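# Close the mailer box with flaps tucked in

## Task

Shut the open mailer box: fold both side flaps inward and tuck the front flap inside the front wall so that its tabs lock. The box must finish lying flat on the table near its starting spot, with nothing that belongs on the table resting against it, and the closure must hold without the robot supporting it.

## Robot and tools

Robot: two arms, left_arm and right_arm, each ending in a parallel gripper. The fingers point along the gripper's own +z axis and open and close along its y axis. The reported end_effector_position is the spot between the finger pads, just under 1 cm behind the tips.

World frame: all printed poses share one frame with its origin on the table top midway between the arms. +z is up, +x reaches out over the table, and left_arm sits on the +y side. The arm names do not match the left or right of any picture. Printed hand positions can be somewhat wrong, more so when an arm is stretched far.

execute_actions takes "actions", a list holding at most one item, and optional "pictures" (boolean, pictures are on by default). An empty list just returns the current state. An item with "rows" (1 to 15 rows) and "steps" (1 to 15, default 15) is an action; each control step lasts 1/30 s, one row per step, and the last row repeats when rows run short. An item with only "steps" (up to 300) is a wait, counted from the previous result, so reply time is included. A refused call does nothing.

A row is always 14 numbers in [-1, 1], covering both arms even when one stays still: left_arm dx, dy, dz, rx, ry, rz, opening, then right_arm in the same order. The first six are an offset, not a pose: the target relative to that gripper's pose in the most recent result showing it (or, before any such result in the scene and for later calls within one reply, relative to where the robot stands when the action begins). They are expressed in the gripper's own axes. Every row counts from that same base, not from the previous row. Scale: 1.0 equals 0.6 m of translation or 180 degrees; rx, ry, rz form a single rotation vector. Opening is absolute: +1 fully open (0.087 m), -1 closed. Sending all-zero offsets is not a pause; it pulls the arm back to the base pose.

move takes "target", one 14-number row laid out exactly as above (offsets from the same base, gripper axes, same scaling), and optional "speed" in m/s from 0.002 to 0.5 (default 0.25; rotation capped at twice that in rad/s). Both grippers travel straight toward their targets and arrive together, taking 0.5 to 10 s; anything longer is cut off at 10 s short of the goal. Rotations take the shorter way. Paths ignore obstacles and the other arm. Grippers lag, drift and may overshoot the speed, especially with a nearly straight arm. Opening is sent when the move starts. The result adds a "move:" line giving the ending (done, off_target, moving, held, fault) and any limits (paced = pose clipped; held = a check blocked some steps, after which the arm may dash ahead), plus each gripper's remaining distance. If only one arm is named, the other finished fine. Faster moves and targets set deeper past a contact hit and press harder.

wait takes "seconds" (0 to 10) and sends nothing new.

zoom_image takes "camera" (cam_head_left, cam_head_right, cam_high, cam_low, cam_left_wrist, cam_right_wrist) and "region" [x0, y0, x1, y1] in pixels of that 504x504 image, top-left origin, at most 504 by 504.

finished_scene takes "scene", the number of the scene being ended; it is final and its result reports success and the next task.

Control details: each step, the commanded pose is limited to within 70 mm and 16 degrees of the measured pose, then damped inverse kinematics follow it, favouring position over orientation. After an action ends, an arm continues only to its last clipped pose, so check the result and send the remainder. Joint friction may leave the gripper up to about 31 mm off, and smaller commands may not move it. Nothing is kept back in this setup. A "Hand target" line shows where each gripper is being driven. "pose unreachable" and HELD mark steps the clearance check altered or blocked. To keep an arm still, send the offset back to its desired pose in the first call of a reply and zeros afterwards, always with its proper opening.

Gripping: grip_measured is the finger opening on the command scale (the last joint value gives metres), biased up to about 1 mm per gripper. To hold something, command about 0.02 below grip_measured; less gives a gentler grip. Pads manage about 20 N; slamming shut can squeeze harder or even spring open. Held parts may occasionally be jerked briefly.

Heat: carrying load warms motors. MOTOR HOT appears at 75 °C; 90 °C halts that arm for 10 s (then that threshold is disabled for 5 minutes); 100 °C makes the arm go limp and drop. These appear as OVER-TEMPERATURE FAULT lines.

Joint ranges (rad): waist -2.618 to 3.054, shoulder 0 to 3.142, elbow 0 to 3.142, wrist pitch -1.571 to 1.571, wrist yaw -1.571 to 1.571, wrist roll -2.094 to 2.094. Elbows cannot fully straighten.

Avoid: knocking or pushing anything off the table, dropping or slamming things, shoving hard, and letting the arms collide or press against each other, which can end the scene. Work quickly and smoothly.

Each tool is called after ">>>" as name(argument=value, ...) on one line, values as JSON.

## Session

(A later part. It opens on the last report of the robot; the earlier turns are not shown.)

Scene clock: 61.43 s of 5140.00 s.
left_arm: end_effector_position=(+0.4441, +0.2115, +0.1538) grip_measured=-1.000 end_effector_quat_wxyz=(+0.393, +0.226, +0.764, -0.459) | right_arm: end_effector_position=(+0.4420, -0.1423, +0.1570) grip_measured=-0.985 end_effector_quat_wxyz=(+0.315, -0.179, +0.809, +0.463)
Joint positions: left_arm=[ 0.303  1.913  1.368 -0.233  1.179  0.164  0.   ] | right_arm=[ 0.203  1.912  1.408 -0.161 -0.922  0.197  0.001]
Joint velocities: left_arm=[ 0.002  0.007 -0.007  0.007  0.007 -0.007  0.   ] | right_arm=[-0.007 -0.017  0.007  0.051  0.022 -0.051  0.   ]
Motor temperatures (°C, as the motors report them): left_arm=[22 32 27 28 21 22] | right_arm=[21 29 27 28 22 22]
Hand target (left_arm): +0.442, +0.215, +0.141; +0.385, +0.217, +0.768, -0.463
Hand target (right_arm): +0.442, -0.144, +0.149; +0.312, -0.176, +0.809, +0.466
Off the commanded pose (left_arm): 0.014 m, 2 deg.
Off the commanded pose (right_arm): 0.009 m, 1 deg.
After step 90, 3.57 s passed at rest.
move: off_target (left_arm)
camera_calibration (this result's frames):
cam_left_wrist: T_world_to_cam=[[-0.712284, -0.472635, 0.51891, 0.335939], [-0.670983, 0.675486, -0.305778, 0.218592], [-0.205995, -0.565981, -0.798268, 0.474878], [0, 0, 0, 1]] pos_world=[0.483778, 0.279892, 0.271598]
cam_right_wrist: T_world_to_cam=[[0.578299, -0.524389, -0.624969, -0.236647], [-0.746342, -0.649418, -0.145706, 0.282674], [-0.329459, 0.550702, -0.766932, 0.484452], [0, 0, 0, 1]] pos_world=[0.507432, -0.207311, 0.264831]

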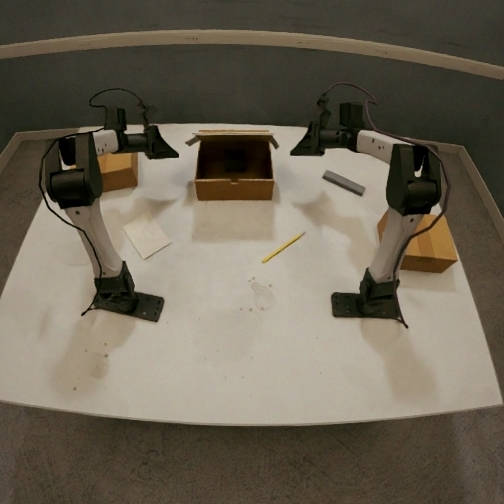

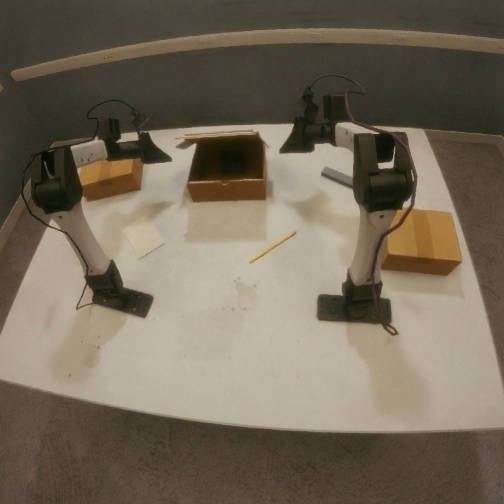

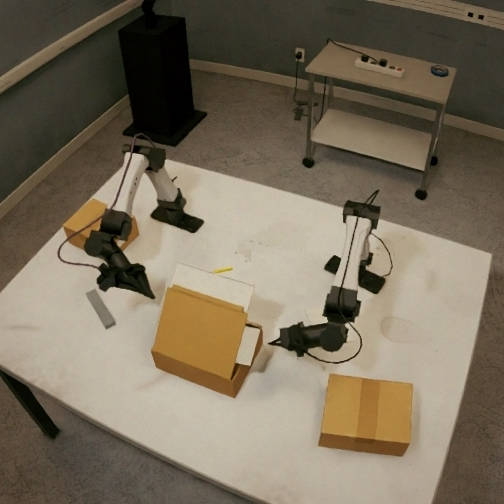

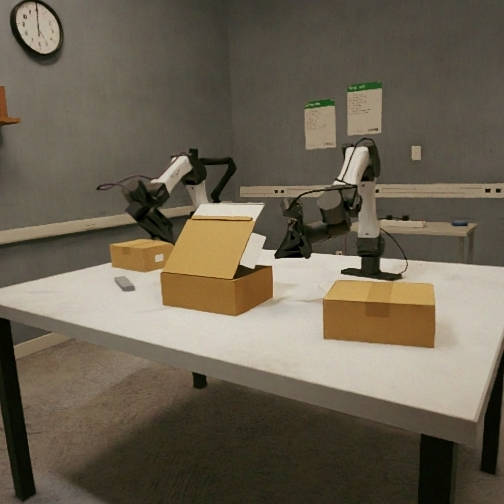

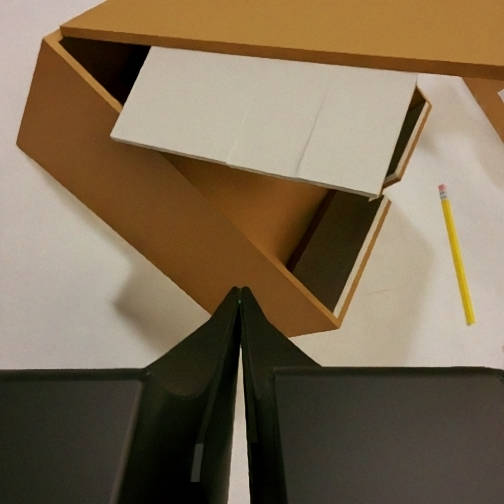

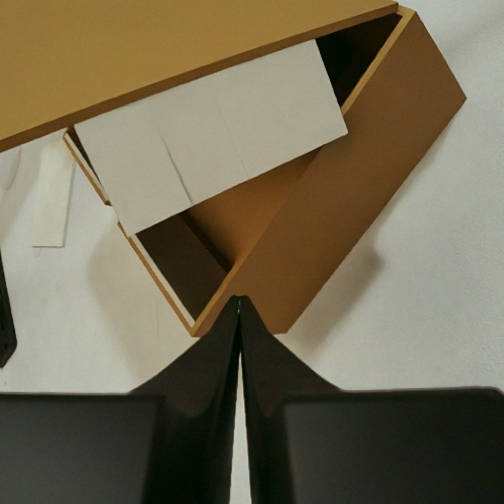

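>>> move(target=[-0.065,0,0,0,0,0,-1, -0.04,0,0,0,0,0,-1], speed=0.1)

>>> move(target=[0.02,-0.063,0.117,0,0,0,-1, 0.01,0.068,0.115,0,0,0,-1], speed=0.05)

Scene clock: 67.20 s of 5140.00 s.
left_arm: end_effector_position=(+0.4667, +0.2142, +0.1917) grip_measured=-1.000 end_effector_quat_wxyz=(+0.407, +0.232, +0.757, -0.455) | right_arm: end_effector_position=(+0.4548, -0.1400, +0.1724) grip_measured=-0.985 end_effector_quat_wxyz=(+0.314, -0.179, +0.809, +0.464)
Joint positions: left_arm=[ 0.303  1.948  1.554 -0.336  1.18   0.147  0.   ] | right_arm=[ 0.203  1.949  1.521 -0.239 -0.924  0.197  0.001]
Joint velocities: left_arm=[-0.017 -0.012 -0.012  0.007  0.022 -0.11   0.   ] | right_arm=[-0.002  0.012 -0.002  0.037  0.007  0.007  0.001]
Motor temperatures (°C, as the motors report them): left_arm=[22 33 27 28 21 22] | right_arm=[21 29 27 28 22 22]
Hand target (left_arm): +0.467, +0.212, +0.185; +0.394, +0.225, +0.763, -0.459
Hand target (right_arm): +0.460, -0.142, +0.173; +0.315, -0.179, +0.809, +0.463
Off the commanded pose (left_arm): 0.007 m, 2 deg.
Off the commanded pose (right_arm): 0.006 m, 0 deg.
After step 90, 1.73 s passed at rest.
move: done
camera_calibration (this result's frames):
cam_left_wrist: T_world_to_cam=[[-0.727326, -0.47429, 0.49603, 0.345421], [-0.662786, 0.672975, -0.32836, 0.244564], [-0.178078, -0.567586, -0.803825, 0.499664], [0, 0, 0, 1]] pos_world=[0.502306, 0.282847, 0.310609]
cam_right_wrist: T_world_to_cam=[[0.578025, -0.522944, -0.626431, -0.232681], [-0.745614, -0.650402, -0.145044, 0.295281], [-0.331582, 0.550915, -0.765863, 0.500006], [0, 0, 0, 1]] pos_world=[0.520454, -0.205088, 0.280006]

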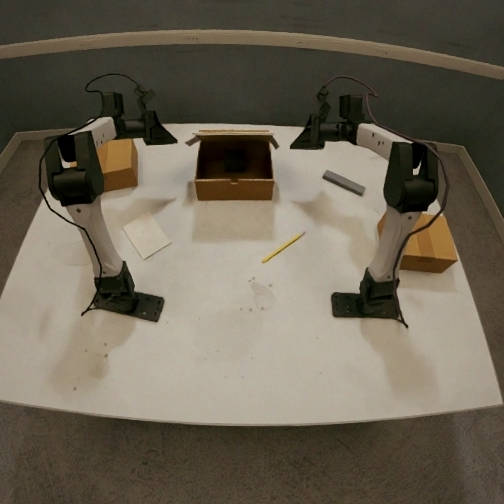

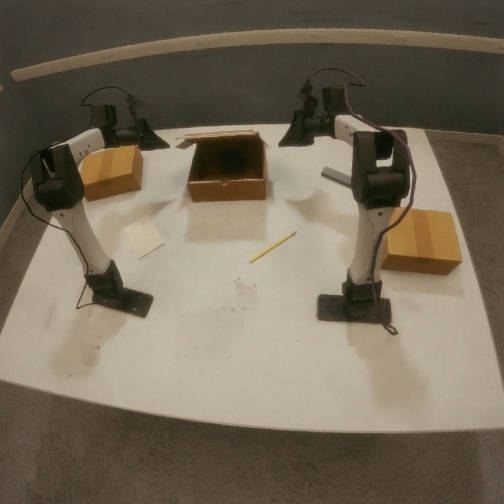

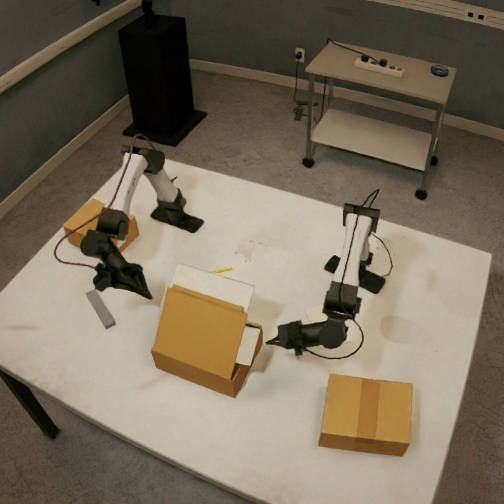

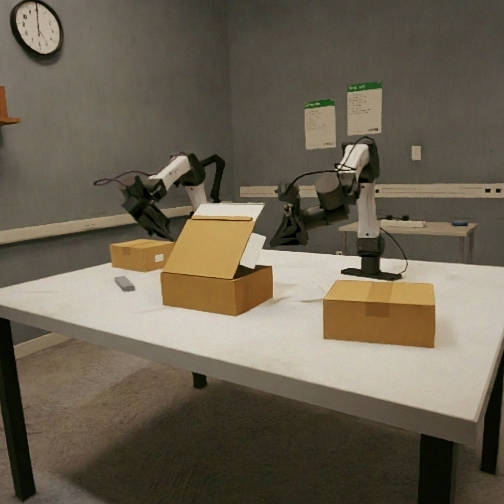

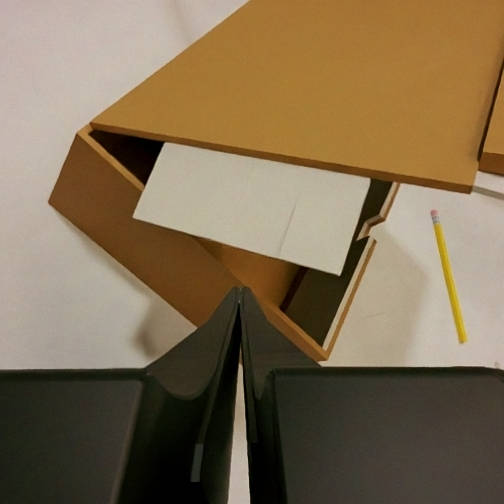

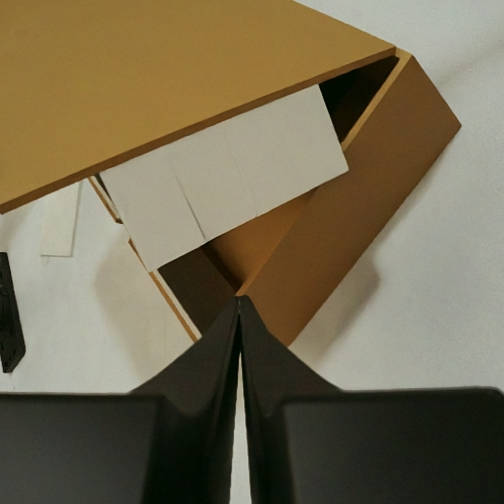

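Scene clock: 69.10 s of 5140.00 s.
left_arm: end_effector_position=(+0.4738, +0.1520, +0.1911) grip_measured=-1.000 end_effector_quat_wxyz=(+0.426, +0.226, +0.757, -0.440) | right_arm: end_effector_position=(+0.4417, -0.0710, +0.1598) grip_measured=-0.985 end_effector_quat_wxyz=(+0.293, -0.171, +0.821, +0.459)
Joint positions: left_arm=[ 0.148  1.902  1.429 -0.02   1.016 -0.084  0.   ] | right_arm=[ 0.37   1.982  1.521 -0.152 -0.785  0.337  0.001]
Joint velocities: left_arm=[ 0.002  0.002  0.002  0.022 -0.051 -0.037  0.   ] | right_arm=[ 0.017 -0.012 -0.007 -0.037 -0.095 -0.022  0.001]
Motor temperatures (°C, as the motors report them): left_arm=[22 33 27 28 21 22] | right_arm=[21 30 27 28 22 22]
Hand target (left_arm): +0.462, +0.134, +0.184; +0.406, +0.232, +0.757, -0.457
Hand target (right_arm): +0.450, -0.061, +0.169; +0.313, -0.179, +0.810, +0.463
Off the commanded pose (left_arm): 0.023 m, 3 deg.
Off the commanded pose (right_arm): 0.017 m, 3 deg.
move: off_target (left_arm, right_arm)
camera_calibration (this result's frames):
cam_left_wrist: T_world_to_cam=[[-0.72282, -0.507372, 0.469154, 0.329361], [-0.678539, 0.649642, -0.342855, 0.304762], [-0.130827, -0.566162, -0.813846, 0.444475], [0, 0, 0, 1]] pos_world=[0.503011, 0.220767, 0.311702]
cam_right_wrist: T_world_to_cam=[[0.547712, -0.536748, -0.641805, -0.182032], [-0.751584, -0.65268, -0.0955538, 0.323144], [-0.367605, 0.534706, -0.760891, 0.461995], [0, 0, 0, 1]] pos_world=[0.512403, -0.133828, 0.265577]

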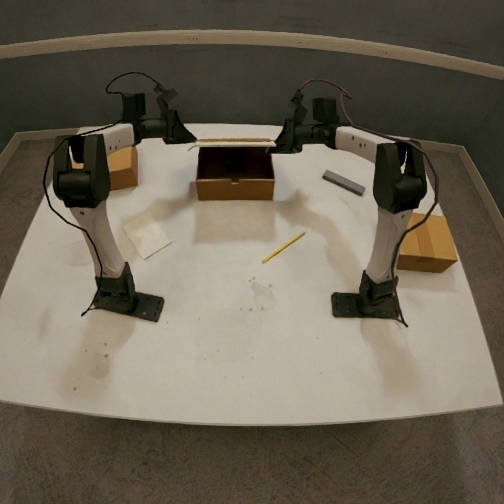

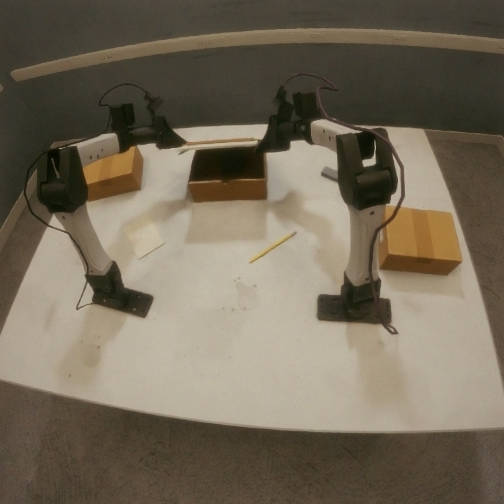

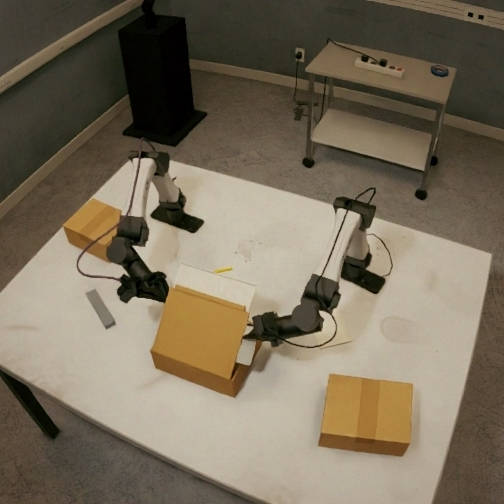

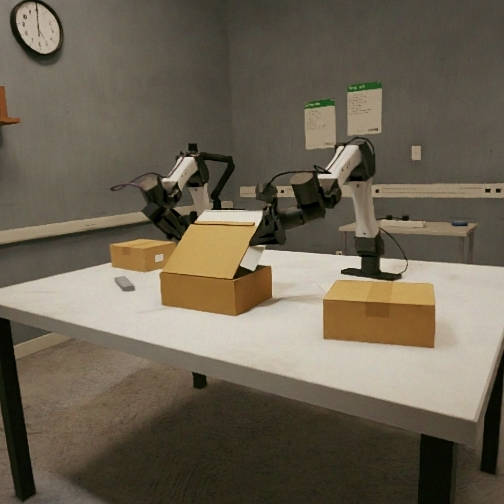

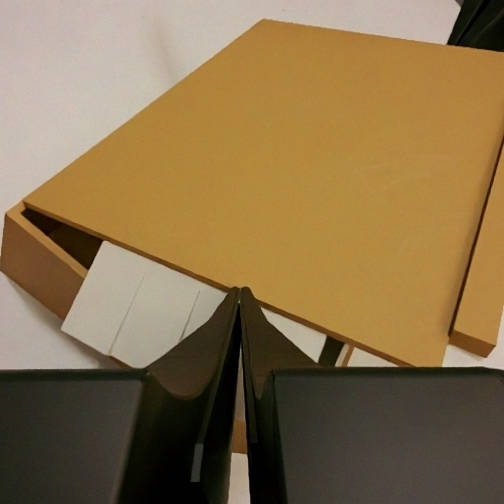

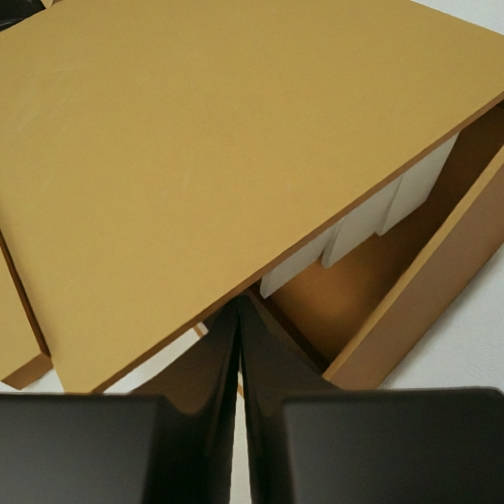

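>>> move(target=[0,0.05,-0.088,0,0,0,-1, -0.075,0.01,0.02,0,0,0,-1], speed=0.06)

Scene clock: 72.30 s of 5140.00 s.
left_arm: end_effector_position=(+0.4706, +0.2103, +0.1936) grip_measured=-1.000 end_effector_quat_wxyz=(+0.435, +0.231, +0.753, -0.435) | right_arm: end_effector_position=(+0.4735, -0.0605, +0.1942) grip_measured=-0.985 end_effector_quat_wxyz=(+0.298, -0.173, +0.818, +0.461)
Joint positions: left_arm=[ 0.288  1.902  1.466 -0.171  1.132  0.074  0.   ] | right_arm=[ 0.368  2.091  1.811 -0.319 -0.788  0.339  0.001]
Joint velocities: left_arm=[-0.017 -0.007 -0.002 -0.051 -0.007  0.022  0.   ] | right_arm=[ 0.002 -0.012 -0.002  0.066  0.022 -0.066 -0.   ]
Motor temperatures (°C, as the motors report them): left_arm=[22 34 28 28 21 22] | right_arm=[21 30 27 28 22 22]
Hand target (left_arm): +0.471, +0.213, +0.190; +0.427, +0.225, +0.758, -0.439
Hand target (right_arm): +0.477, -0.058, +0.188; +0.293, -0.171, +0.821, +0.459
Off the commanded pose (left_arm): 0.004 m, 1 deg.
Off the commanded pose (right_arm): 0.008 m, 1 deg.
move: done
camera_calibration (this result's frames):
cam_left_wrist: T_world_to_cam=[[-0.733143, -0.510841, 0.448935, 0.365043], [-0.671136, 0.650143, -0.356217, 0.264546], [-0.109901, -0.562454, -0.819492, 0.469597], [0, 0, 0, 1]] pos_world=[0.496785, 0.278613, 0.315186]
cam_right_wrist: T_world_to_cam=[[0.555036, -0.531788, -0.639638, -0.175358], [-0.749989, -0.652526, -0.108289, 0.358946], [-0.359794, 0.539825, -0.76101, 0.490822], [0, 0, 0, 1]] pos_world=[0.54313, -0.12399, 0.300225]

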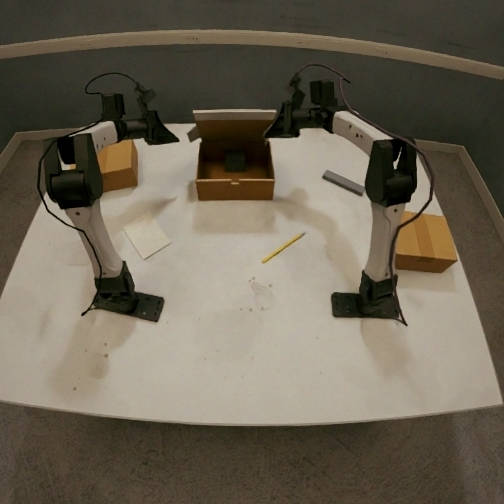

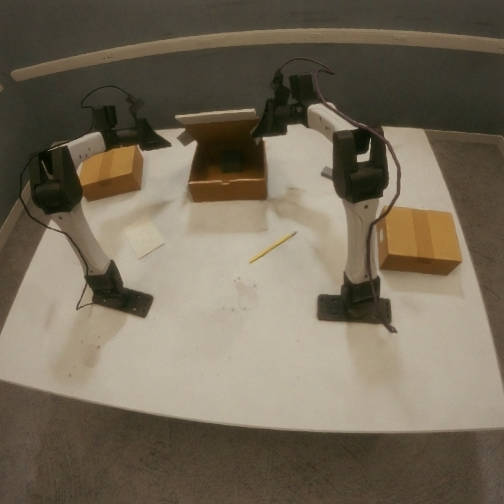

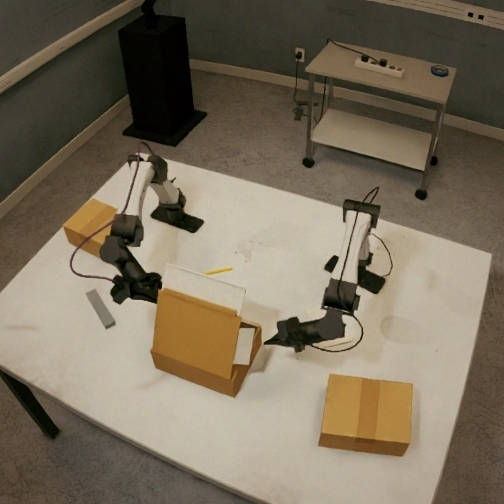

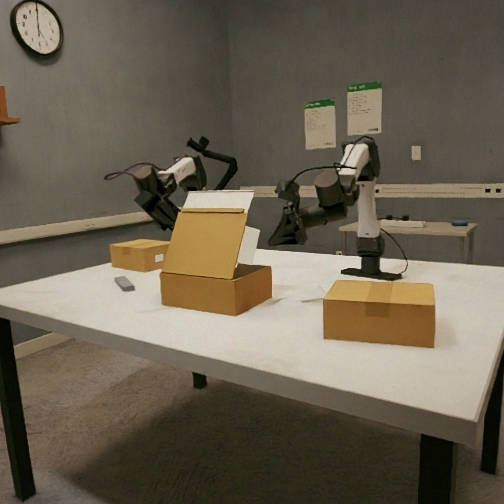

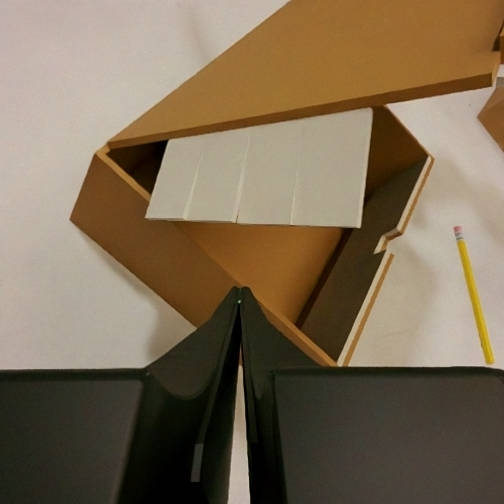

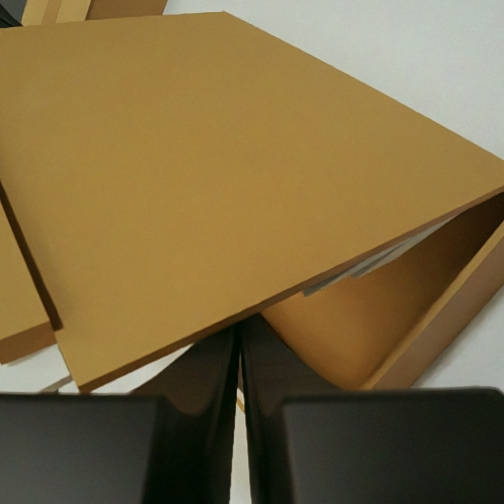

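>>> move(target=[0,-0.03,0.15,0,0,0,-1, 0,0,0,0,0,0,-1], speed=0.05)

Scene clock: 75.93 s of 5140.00 s.
left_arm: end_effector_position=(+0.4925, +0.1302, +0.1853) grip_measured=-1.000 end_effector_quat_wxyz=(+0.434, +0.231, +0.752, -0.439) | right_arm: end_effector_position=(+0.4734, -0.0609, +0.1943) grip_measured=-0.985 end_effector_quat_wxyz=(+0.297, -0.173, +0.818, +0.462)
Joint positions: left_arm=[ 0.099  1.974  1.483  0.054  0.976 -0.125  0.   ] | right_arm=[ 0.367  2.091  1.812 -0.32  -0.79   0.339  0.001]
Joint velocities: left_arm=[-0.022 -0.017 -0.012 -0.022 -0.022 -0.007  0.   ] | right_arm=[-0.007 -0.007  0.007 -0.007 -0.081 -0.007  0.   ]
Motor temperatures (°C, as the motors report them): left_arm=[22 34 28 28 21 22] | right_arm=[21 30 28 28 22 22]
Hand target (left_arm): +0.498, +0.124, +0.180; +0.435, +0.231, +0.752, -0.437
Hand target (right_arm): +0.474, -0.061, +0.194; +0.298, -0.173, +0.818, +0.461
Off the commanded pose (left_arm): 0.010 m, 1 deg.
Off the commanded pose (right_arm): 0.000 m, 0 deg.
move: done
camera_calibration (this result's frames):
cam_left_wrist: T_world_to_cam=[[-0.734037, -0.504088, 0.455065, 0.342303], [-0.669304, 0.650454, -0.359086, 0.327989], [-0.114988, -0.568159, -0.814845, 0.422463], [0, 0, 0, 1]] pos_world=[0.519366, 0.199236, 0.306248]
cam_right_wrist: T_world_to_cam=[[0.554707, -0.530745, -0.640788, -0.174975], [-0.749624, -0.652979, -0.10808, 0.358404], [-0.361058, 0.540303, -0.760072, 0.491582], [0, 0, 0, 1]] pos_world=[0.543218, -0.124441, 0.300252]

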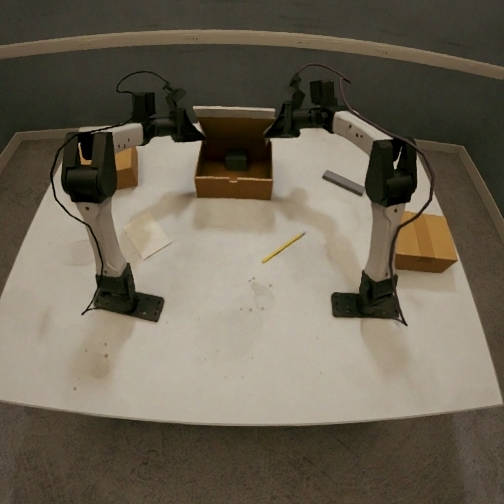

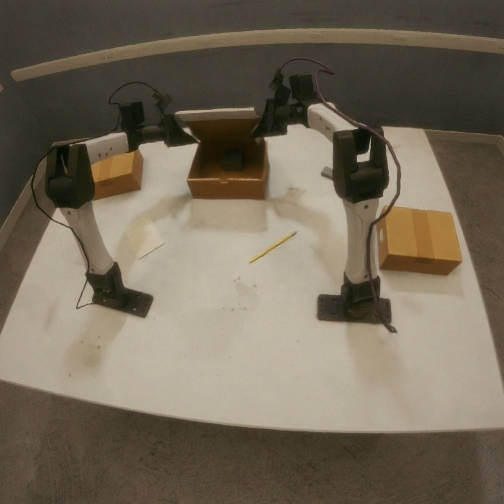

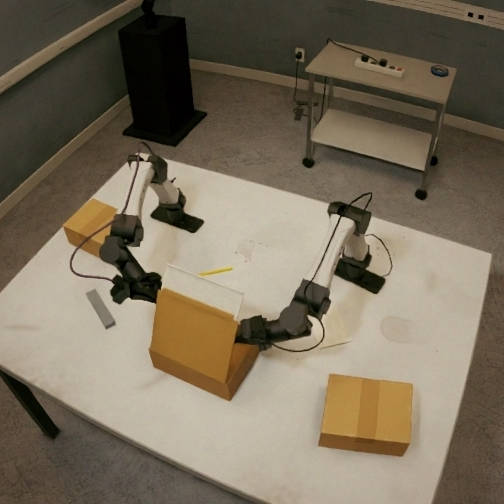

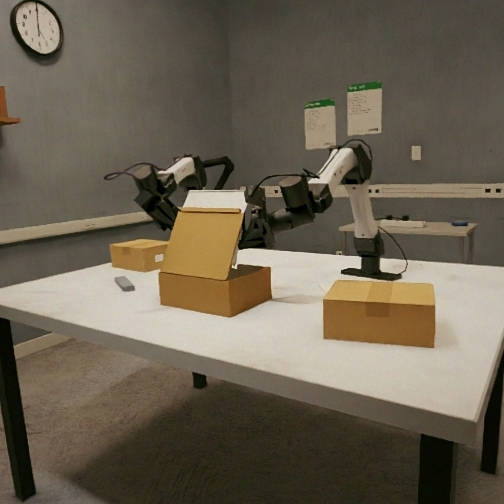

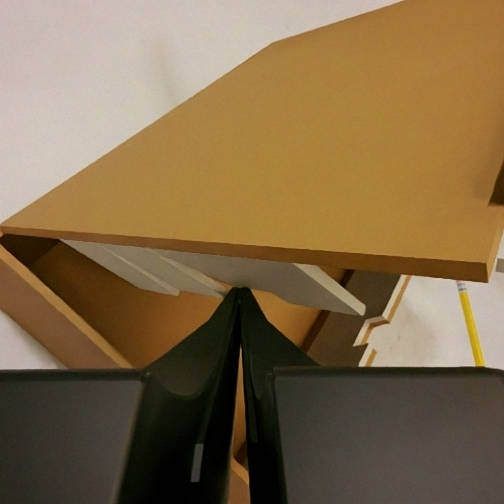

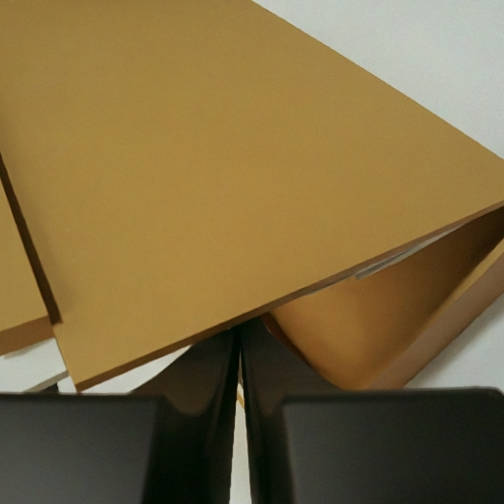

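>>> move(target=[0.114,-0.022,-0.018,0,0,0,-1, 0.115,-0.028,0.018,0,0,0,-1], speed=0.04)

Scene clock: 81.13 s of 5140.00 s.
left_arm: end_effector_position=(+0.4478, +0.1336, +0.1400) grip_measured=-1.000 end_effector_quat_wxyz=(+0.437, +0.230, +0.751, -0.438) | right_arm: end_effector_position=(+0.4342, -0.0636, +0.1192) grip_measured=-0.985 end_effector_quat_wxyz=(+0.278, -0.167, +0.827, +0.459)
Joint positions: left_arm=[ 0.099  1.873  1.147  0.297  0.971 -0.127  0.   ] | right_arm=[ 0.39   2.023  1.427 -0.04  -0.773  0.351  0.001]
Joint velocities: left_arm=[-0.012 -0.017  0.002  0.081 -0.007 -0.007  0.   ] | right_arm=[-0.002 -0.002 -0.017  0.139 -0.066 -0.022  0.   ]
Motor temperatures (°C, as the motors report them): left_arm=[22 34 29 29 21 22] | right_arm=[21 31 28 28 22 22]
Hand target (left_arm): +0.442, +0.130, +0.136; +0.434, +0.231, +0.752, -0.439
Hand target (right_arm): +0.433, -0.061, +0.134; +0.296, -0.173, +0.818, +0.462
Off the commanded pose (left_arm): 0.008 m, 0 deg.
Off the commanded pose (right_arm): 0.016 m, 3 deg.
After step 90, 0.13 s passed at rest.
move: off_target (right_arm)
camera_calibration (this result's frames):
cam_left_wrist: T_world_to_cam=[[-0.734277, -0.507697, 0.450645, 0.333017], [-0.670266, 0.647437, -0.362723, 0.280864], [-0.107611, -0.568392, -0.81569, 0.379226], [0, 0, 0, 1]] pos_world=[0.47359, 0.202779, 0.261134]
cam_right_wrist: T_world_to_cam=[[0.530193, -0.539827, -0.653821, -0.19123], [-0.750662, -0.657387, -0.0659506, 0.314253], [-0.394212, 0.525765, -0.75377, 0.434503], [0, 0, 0, 1]] pos_world=[0.508572, -0.125091, 0.22321]

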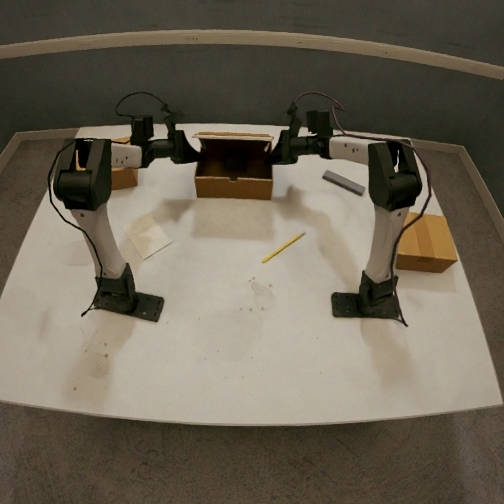

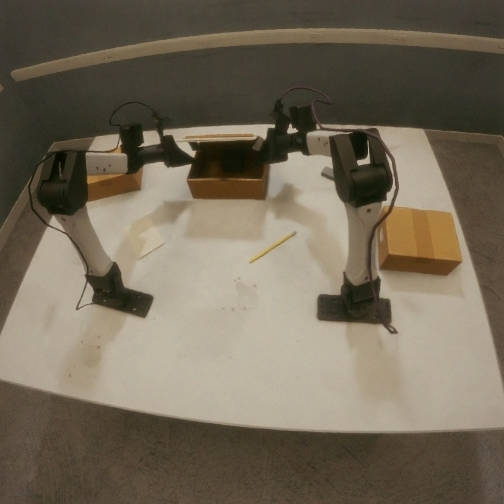

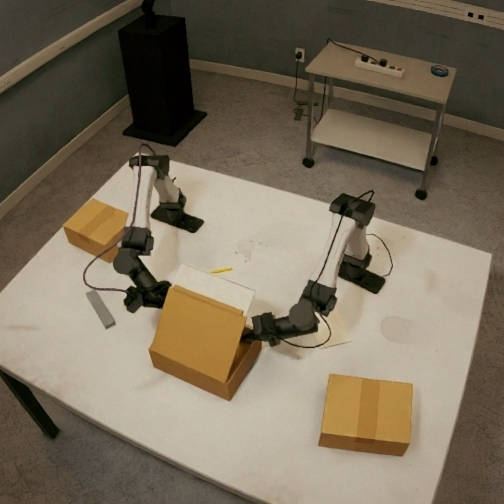

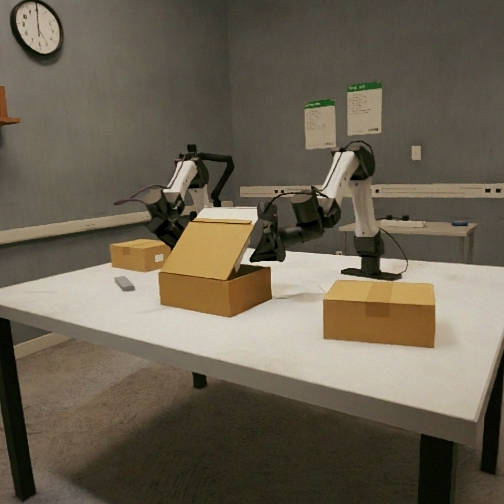

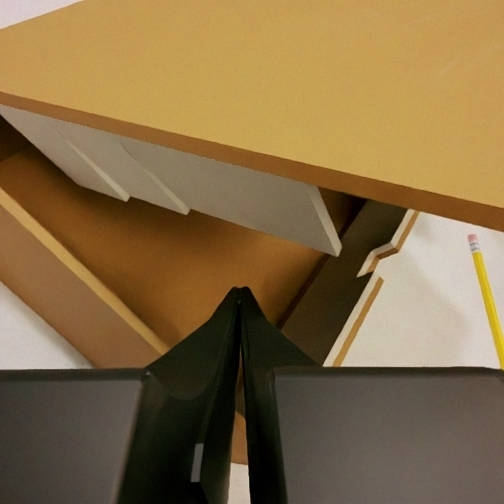

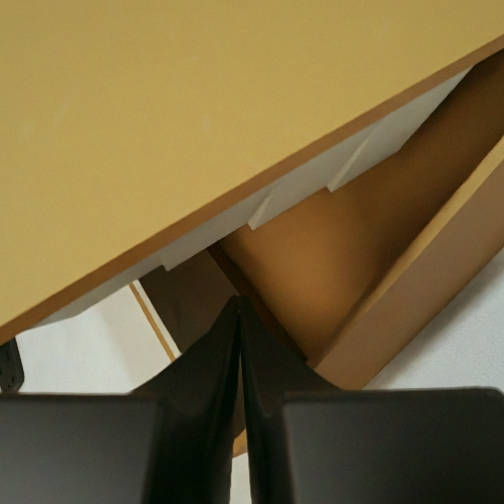

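>>> move(target=[-0.06,0,0.01,0,0,0,-1, 0.025,-0.018,-0.183,0,0,0,-1], speed=0.15)

>>> move(target=[0,0,0,0,0,0,-1, -0.153,0.167,-0.106,0,0,0,-1])

>>> move(target=[0,0,0,0,0,0,-1, 0,0.113,0.185,0,0,0,-1], speed=0.15)

Scene clock: 94.10 s of 5140.00 s.
left_arm: end_effector_position=(+0.4682, +0.1322, +0.1768) grip_measured=-1.000 end_effector_quat_wxyz=(+0.451, +0.237, +0.742, -0.435) | right_arm: end_effector_position=(+0.4001, -0.1609, +0.1455) grip_measured=-0.985 end_effector_quat_wxyz=(+0.280, -0.163, +0.828, +0.458)
Joint positions: left_arm=[ 0.099  1.882  1.296  0.195  0.971 -0.129  0.   ] | right_arm=[ 0.176  1.8    1.267 -0.255 -0.929  0.151  0.001]
Joint velocities: left_arm=[-0.002 -0.002 -0.002 -0.095 -0.037 -0.066  0.   ] | right_arm=[-0.012  0.002  0.007  0.037  0.066 -0.037 -0.001]
Motor temperatures (°C, as the motors report them): left_arm=[22 36 29 29 21 22] | right_arm=[21 34 28 29 22 22]
Hand target (left_arm): +0.469, +0.130, +0.169; +0.437, +0.230, +0.751, -0.438
Hand target (right_arm): +0.393, -0.162, +0.149; +0.278, -0.167, +0.826, +0.460
Off the commanded pose (left_arm): 0.008 m, 2 deg.
Off the commanded pose (right_arm): 0.007 m, 1 deg.
After step 90, 8.60 s passed at rest.
move: done
camera_calibration (this result's frames):
cam_left_wrist: T_world_to_cam=[[-0.750013, -0.506483, 0.425389, 0.342384], [-0.656851, 0.645837, -0.389154, 0.307434], [-0.0776319, -0.571288, -0.81707, 0.397178], [0, 0, 0, 1]] pos_world=[0.489565, 0.201762, 0.298515]
cam_right_wrist: T_world_to_cam=[[0.523523, -0.544748, -0.655113, -0.206298], [-0.757579, -0.649464, -0.065356, 0.230369], [-0.38987, 0.530515, -0.752699, 0.490895], [0, 0, 0, 1]] pos_world=[0.47391, -0.223191, 0.249403]

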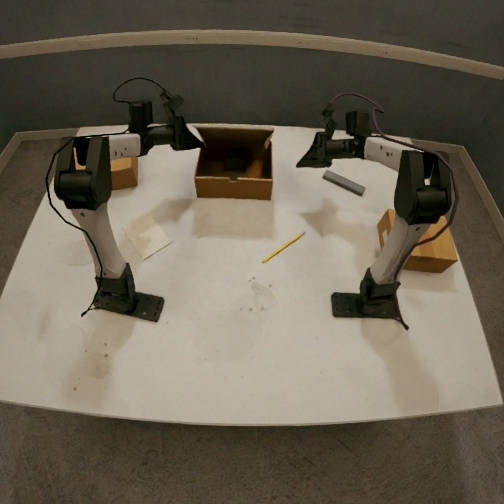

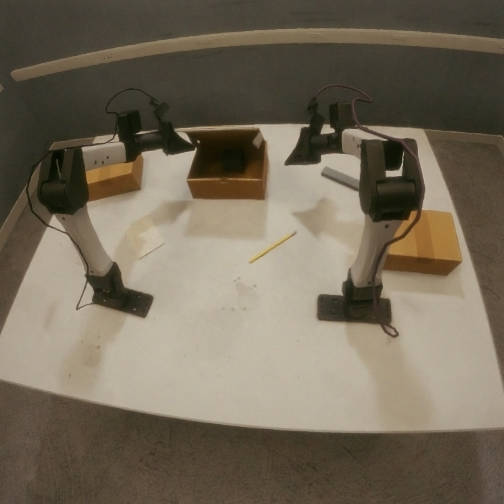

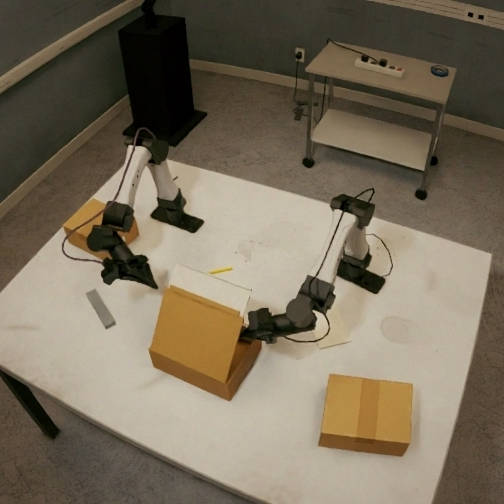

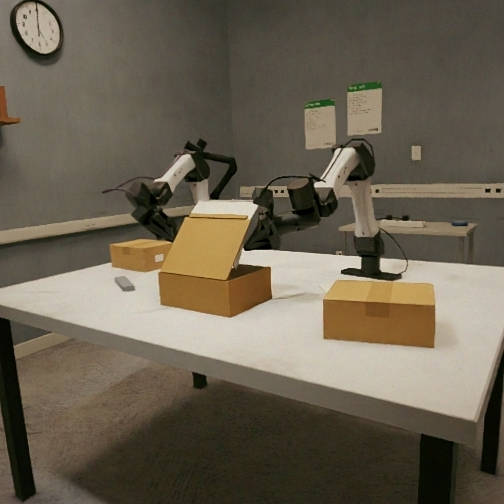

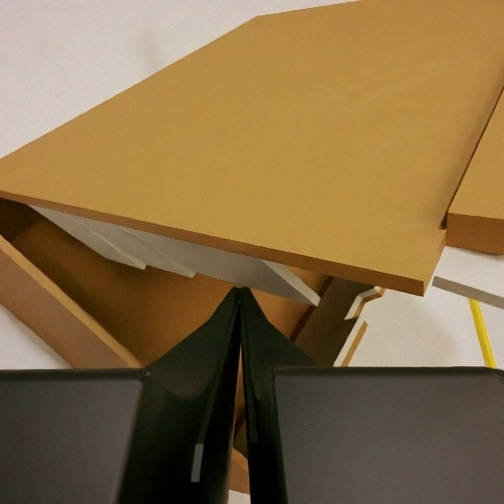

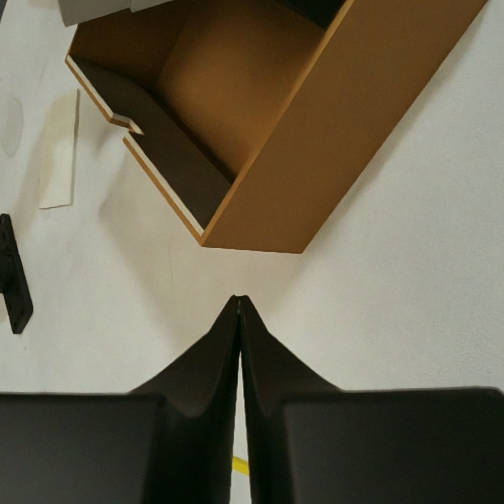

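Scene clock: 95.53 s of 5140.00 s.
left_arm: end_effector_position=(+0.4682, +0.1322, +0.1768) grip_measured=-1.000 end_effector_quat_wxyz=(+0.451, +0.237, +0.742, -0.435) | right_arm: end_effector_position=(+0.3987, -0.1608, +0.2925) grip_measured=-0.985 end_effector_quat_wxyz=(+0.277, -0.158, +0.829, +0.459)
Joint positions: left_arm=[ 0.099  1.882  1.296  0.195  0.971 -0.129  0.   ] | right_arm=[ 0.176  1.796  1.853 -0.844 -0.929  0.163  0.001]
Joint velocities: left_arm=[-0.012 -0.017 -0.002 -0.022 -0.066 -0.037  0.   ] | right_arm=[ 0.007 -0.017 -0.007 -0.022  0.007 -0.037 -0.   ]
Motor temperatures (°C, as the motors report them): left_arm=[22 36 29 29 21 22] | right_arm=[21 34 28 29 22 22]
Hand target (left_arm): +0.468, +0.132, +0.177; +0.451, +0.237, +0.742, -0.435
Hand target (right_arm): +0.401, -0.161, +0.296; +0.280, -0.162, +0.828, +0.458
Off the commanded pose (left_arm): 0.000 m, 0 deg.
Off the commanded pose (right_arm): 0.003 m, 1 deg.
move: done
camera_calibration (this result's frames):
cam_left_wrist: T_world_to_cam=[[-0.750013, -0.506483, 0.425389, 0.342384], [-0.656851, 0.645837, -0.389154, 0.307434], [-0.0776319, -0.571288, -0.81707, 0.397178], [0, 0, 0, 1]] pos_world=[0.489565, 0.201762, 0.298515]
cam_right_wrist: T_world_to_cam=[[0.514726, -0.544869, -0.661948, -0.103732], [-0.761311, -0.645546, -0.0606215, 0.239717], [-0.394287, 0.535152, -0.747094, 0.601804], [0, 0, 0, 1]] pos_world=[0.473176, -0.223828, 0.395471]

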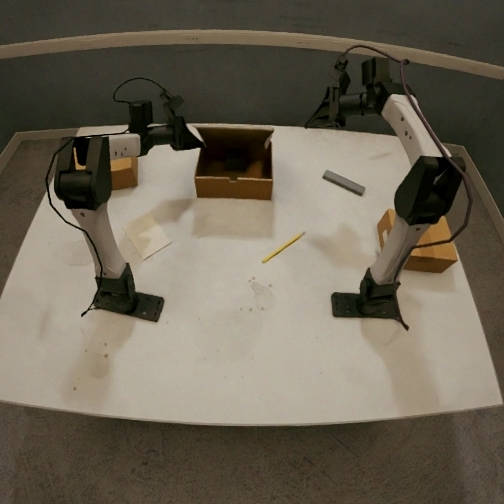

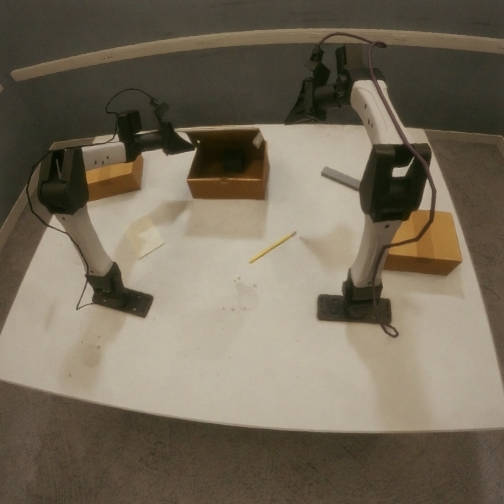

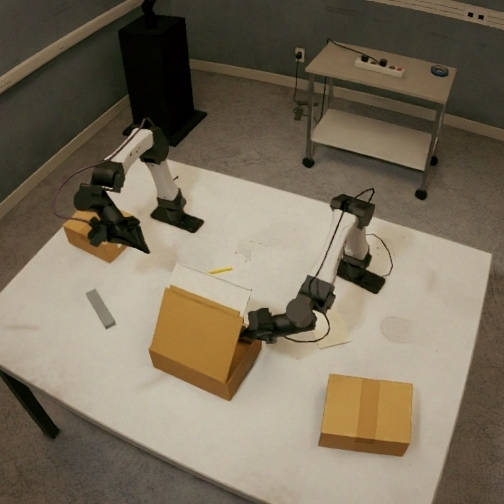

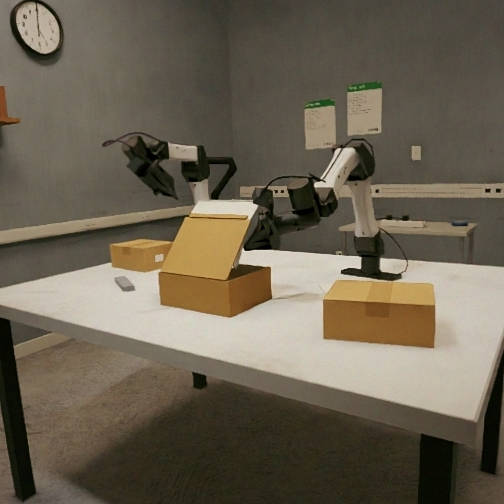

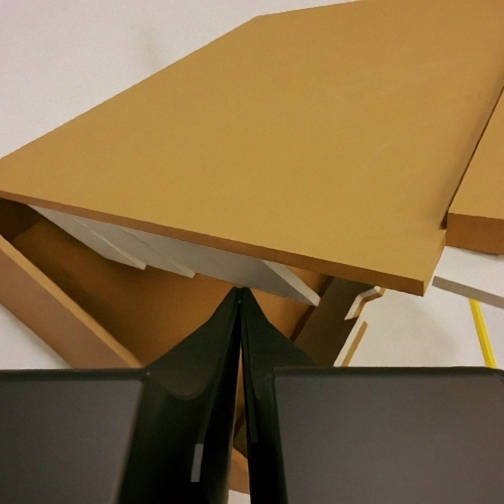

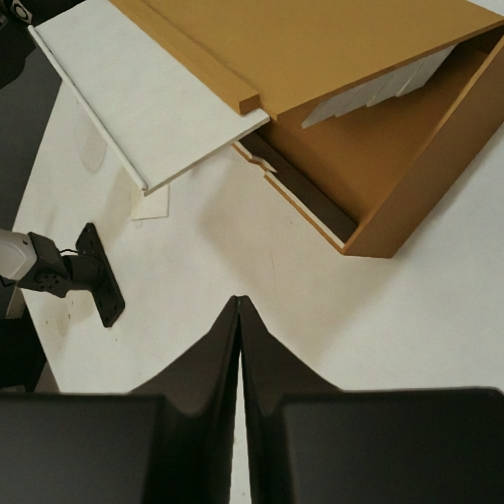

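Scene clock: 96.93 s of 5140.00 s.
left_arm: end_effector_position=(+0.4682, +0.1322, +0.1768) grip_measured=-1.000 end_effector_quat_wxyz=(+0.451, +0.237, +0.742, -0.435) | right_arm: end_effector_position=(+0.3897, -0.0348, +0.2875) grip_measured=-0.985 end_effector_quat_wxyz=(+0.262, -0.162, +0.833, +0.460)
Joint positions: left_arm=[ 0.099  1.882  1.296  0.195  0.971 -0.129  0.   ] | right_arm=[ 0.492  1.886  1.915 -0.642 -0.699  0.437  0.001]
Joint velocities: left_arm=[-0.012  0.002 -0.022 -0.022  0.007 -0.007  0.   ] | right_arm=[-0.007 -0.002 -0.017  0.037 -0.022  0.051  0.   ]
Motor temperatures (°C, as the motors report them): left_arm=[22 36 29 29 21 22] | right_arm=[21 34 28 29 22 22]
Hand target (left_arm): +0.468, +0.132, +0.177; +0.451, +0.237, +0.742, -0.435
Hand target (right_arm): +0.400, -0.032, +0.291; +0.276, -0.159, +0.830, +0.458
Off the commanded pose (left_arm): 0.000 m, 0 deg.
Off the commanded pose (right_arm): 0.010 m, 2 deg.
move: done
camera_calibration (this result's frames):
cam_left_wrist: T_world_to_cam=[[-0.750013, -0.506483, 0.425389, 0.342384], [-0.656851, 0.645837, -0.389154, 0.307434], [-0.0776319, -0.571288, -0.81707, 0.397178], [0, 0, 0, 1]] pos_world=[0.489565, 0.201762, 0.298515]
cam_right_wrist: T_world_to_cam=[[0.509544, -0.541413, -0.668757, -0.0297491], [-0.749464, -0.661074, -0.0358442, 0.301633], [-0.422691, 0.519474, -0.742616, 0.53636], [0, 0, 0, 1]] pos_world=[0.467936, -0.0953296, 0.389226]

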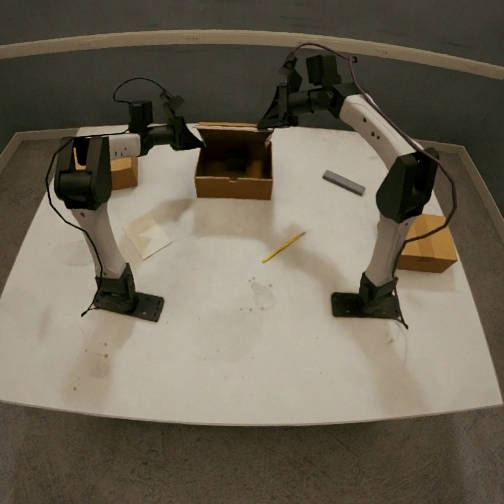

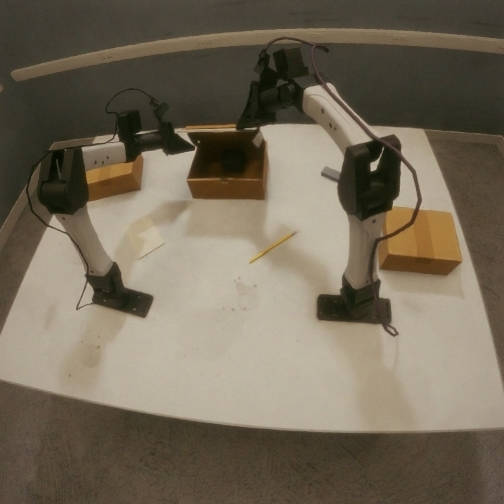

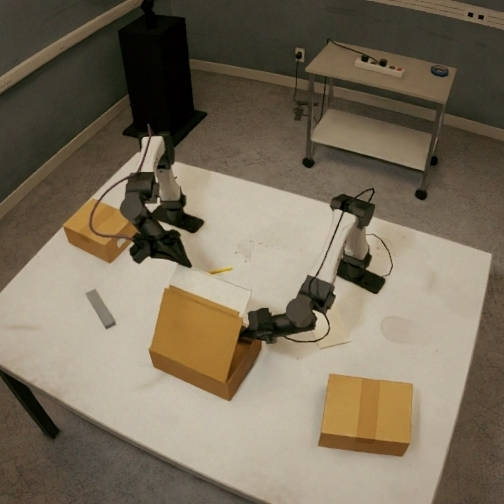

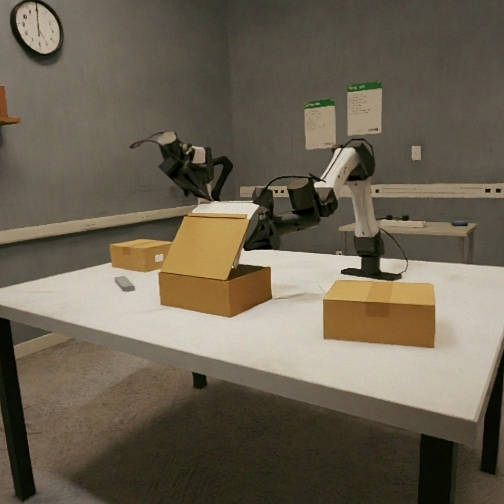

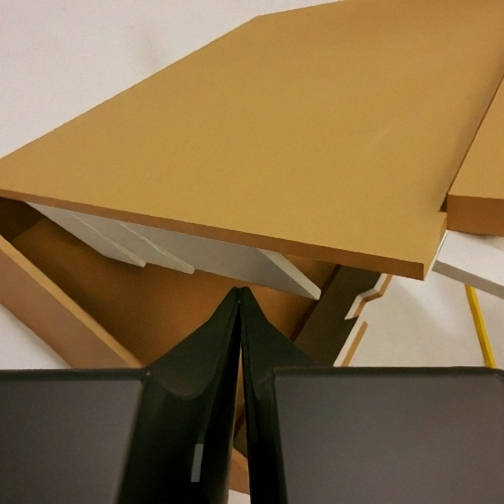

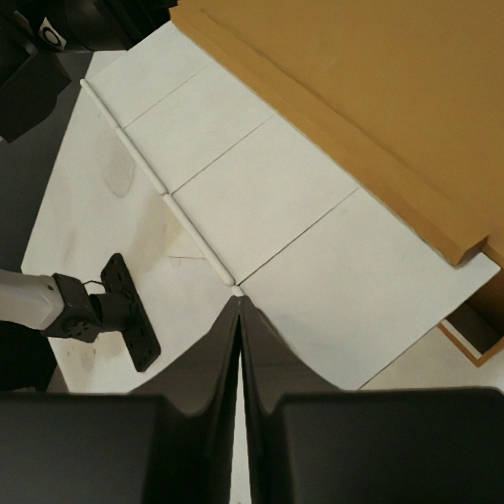

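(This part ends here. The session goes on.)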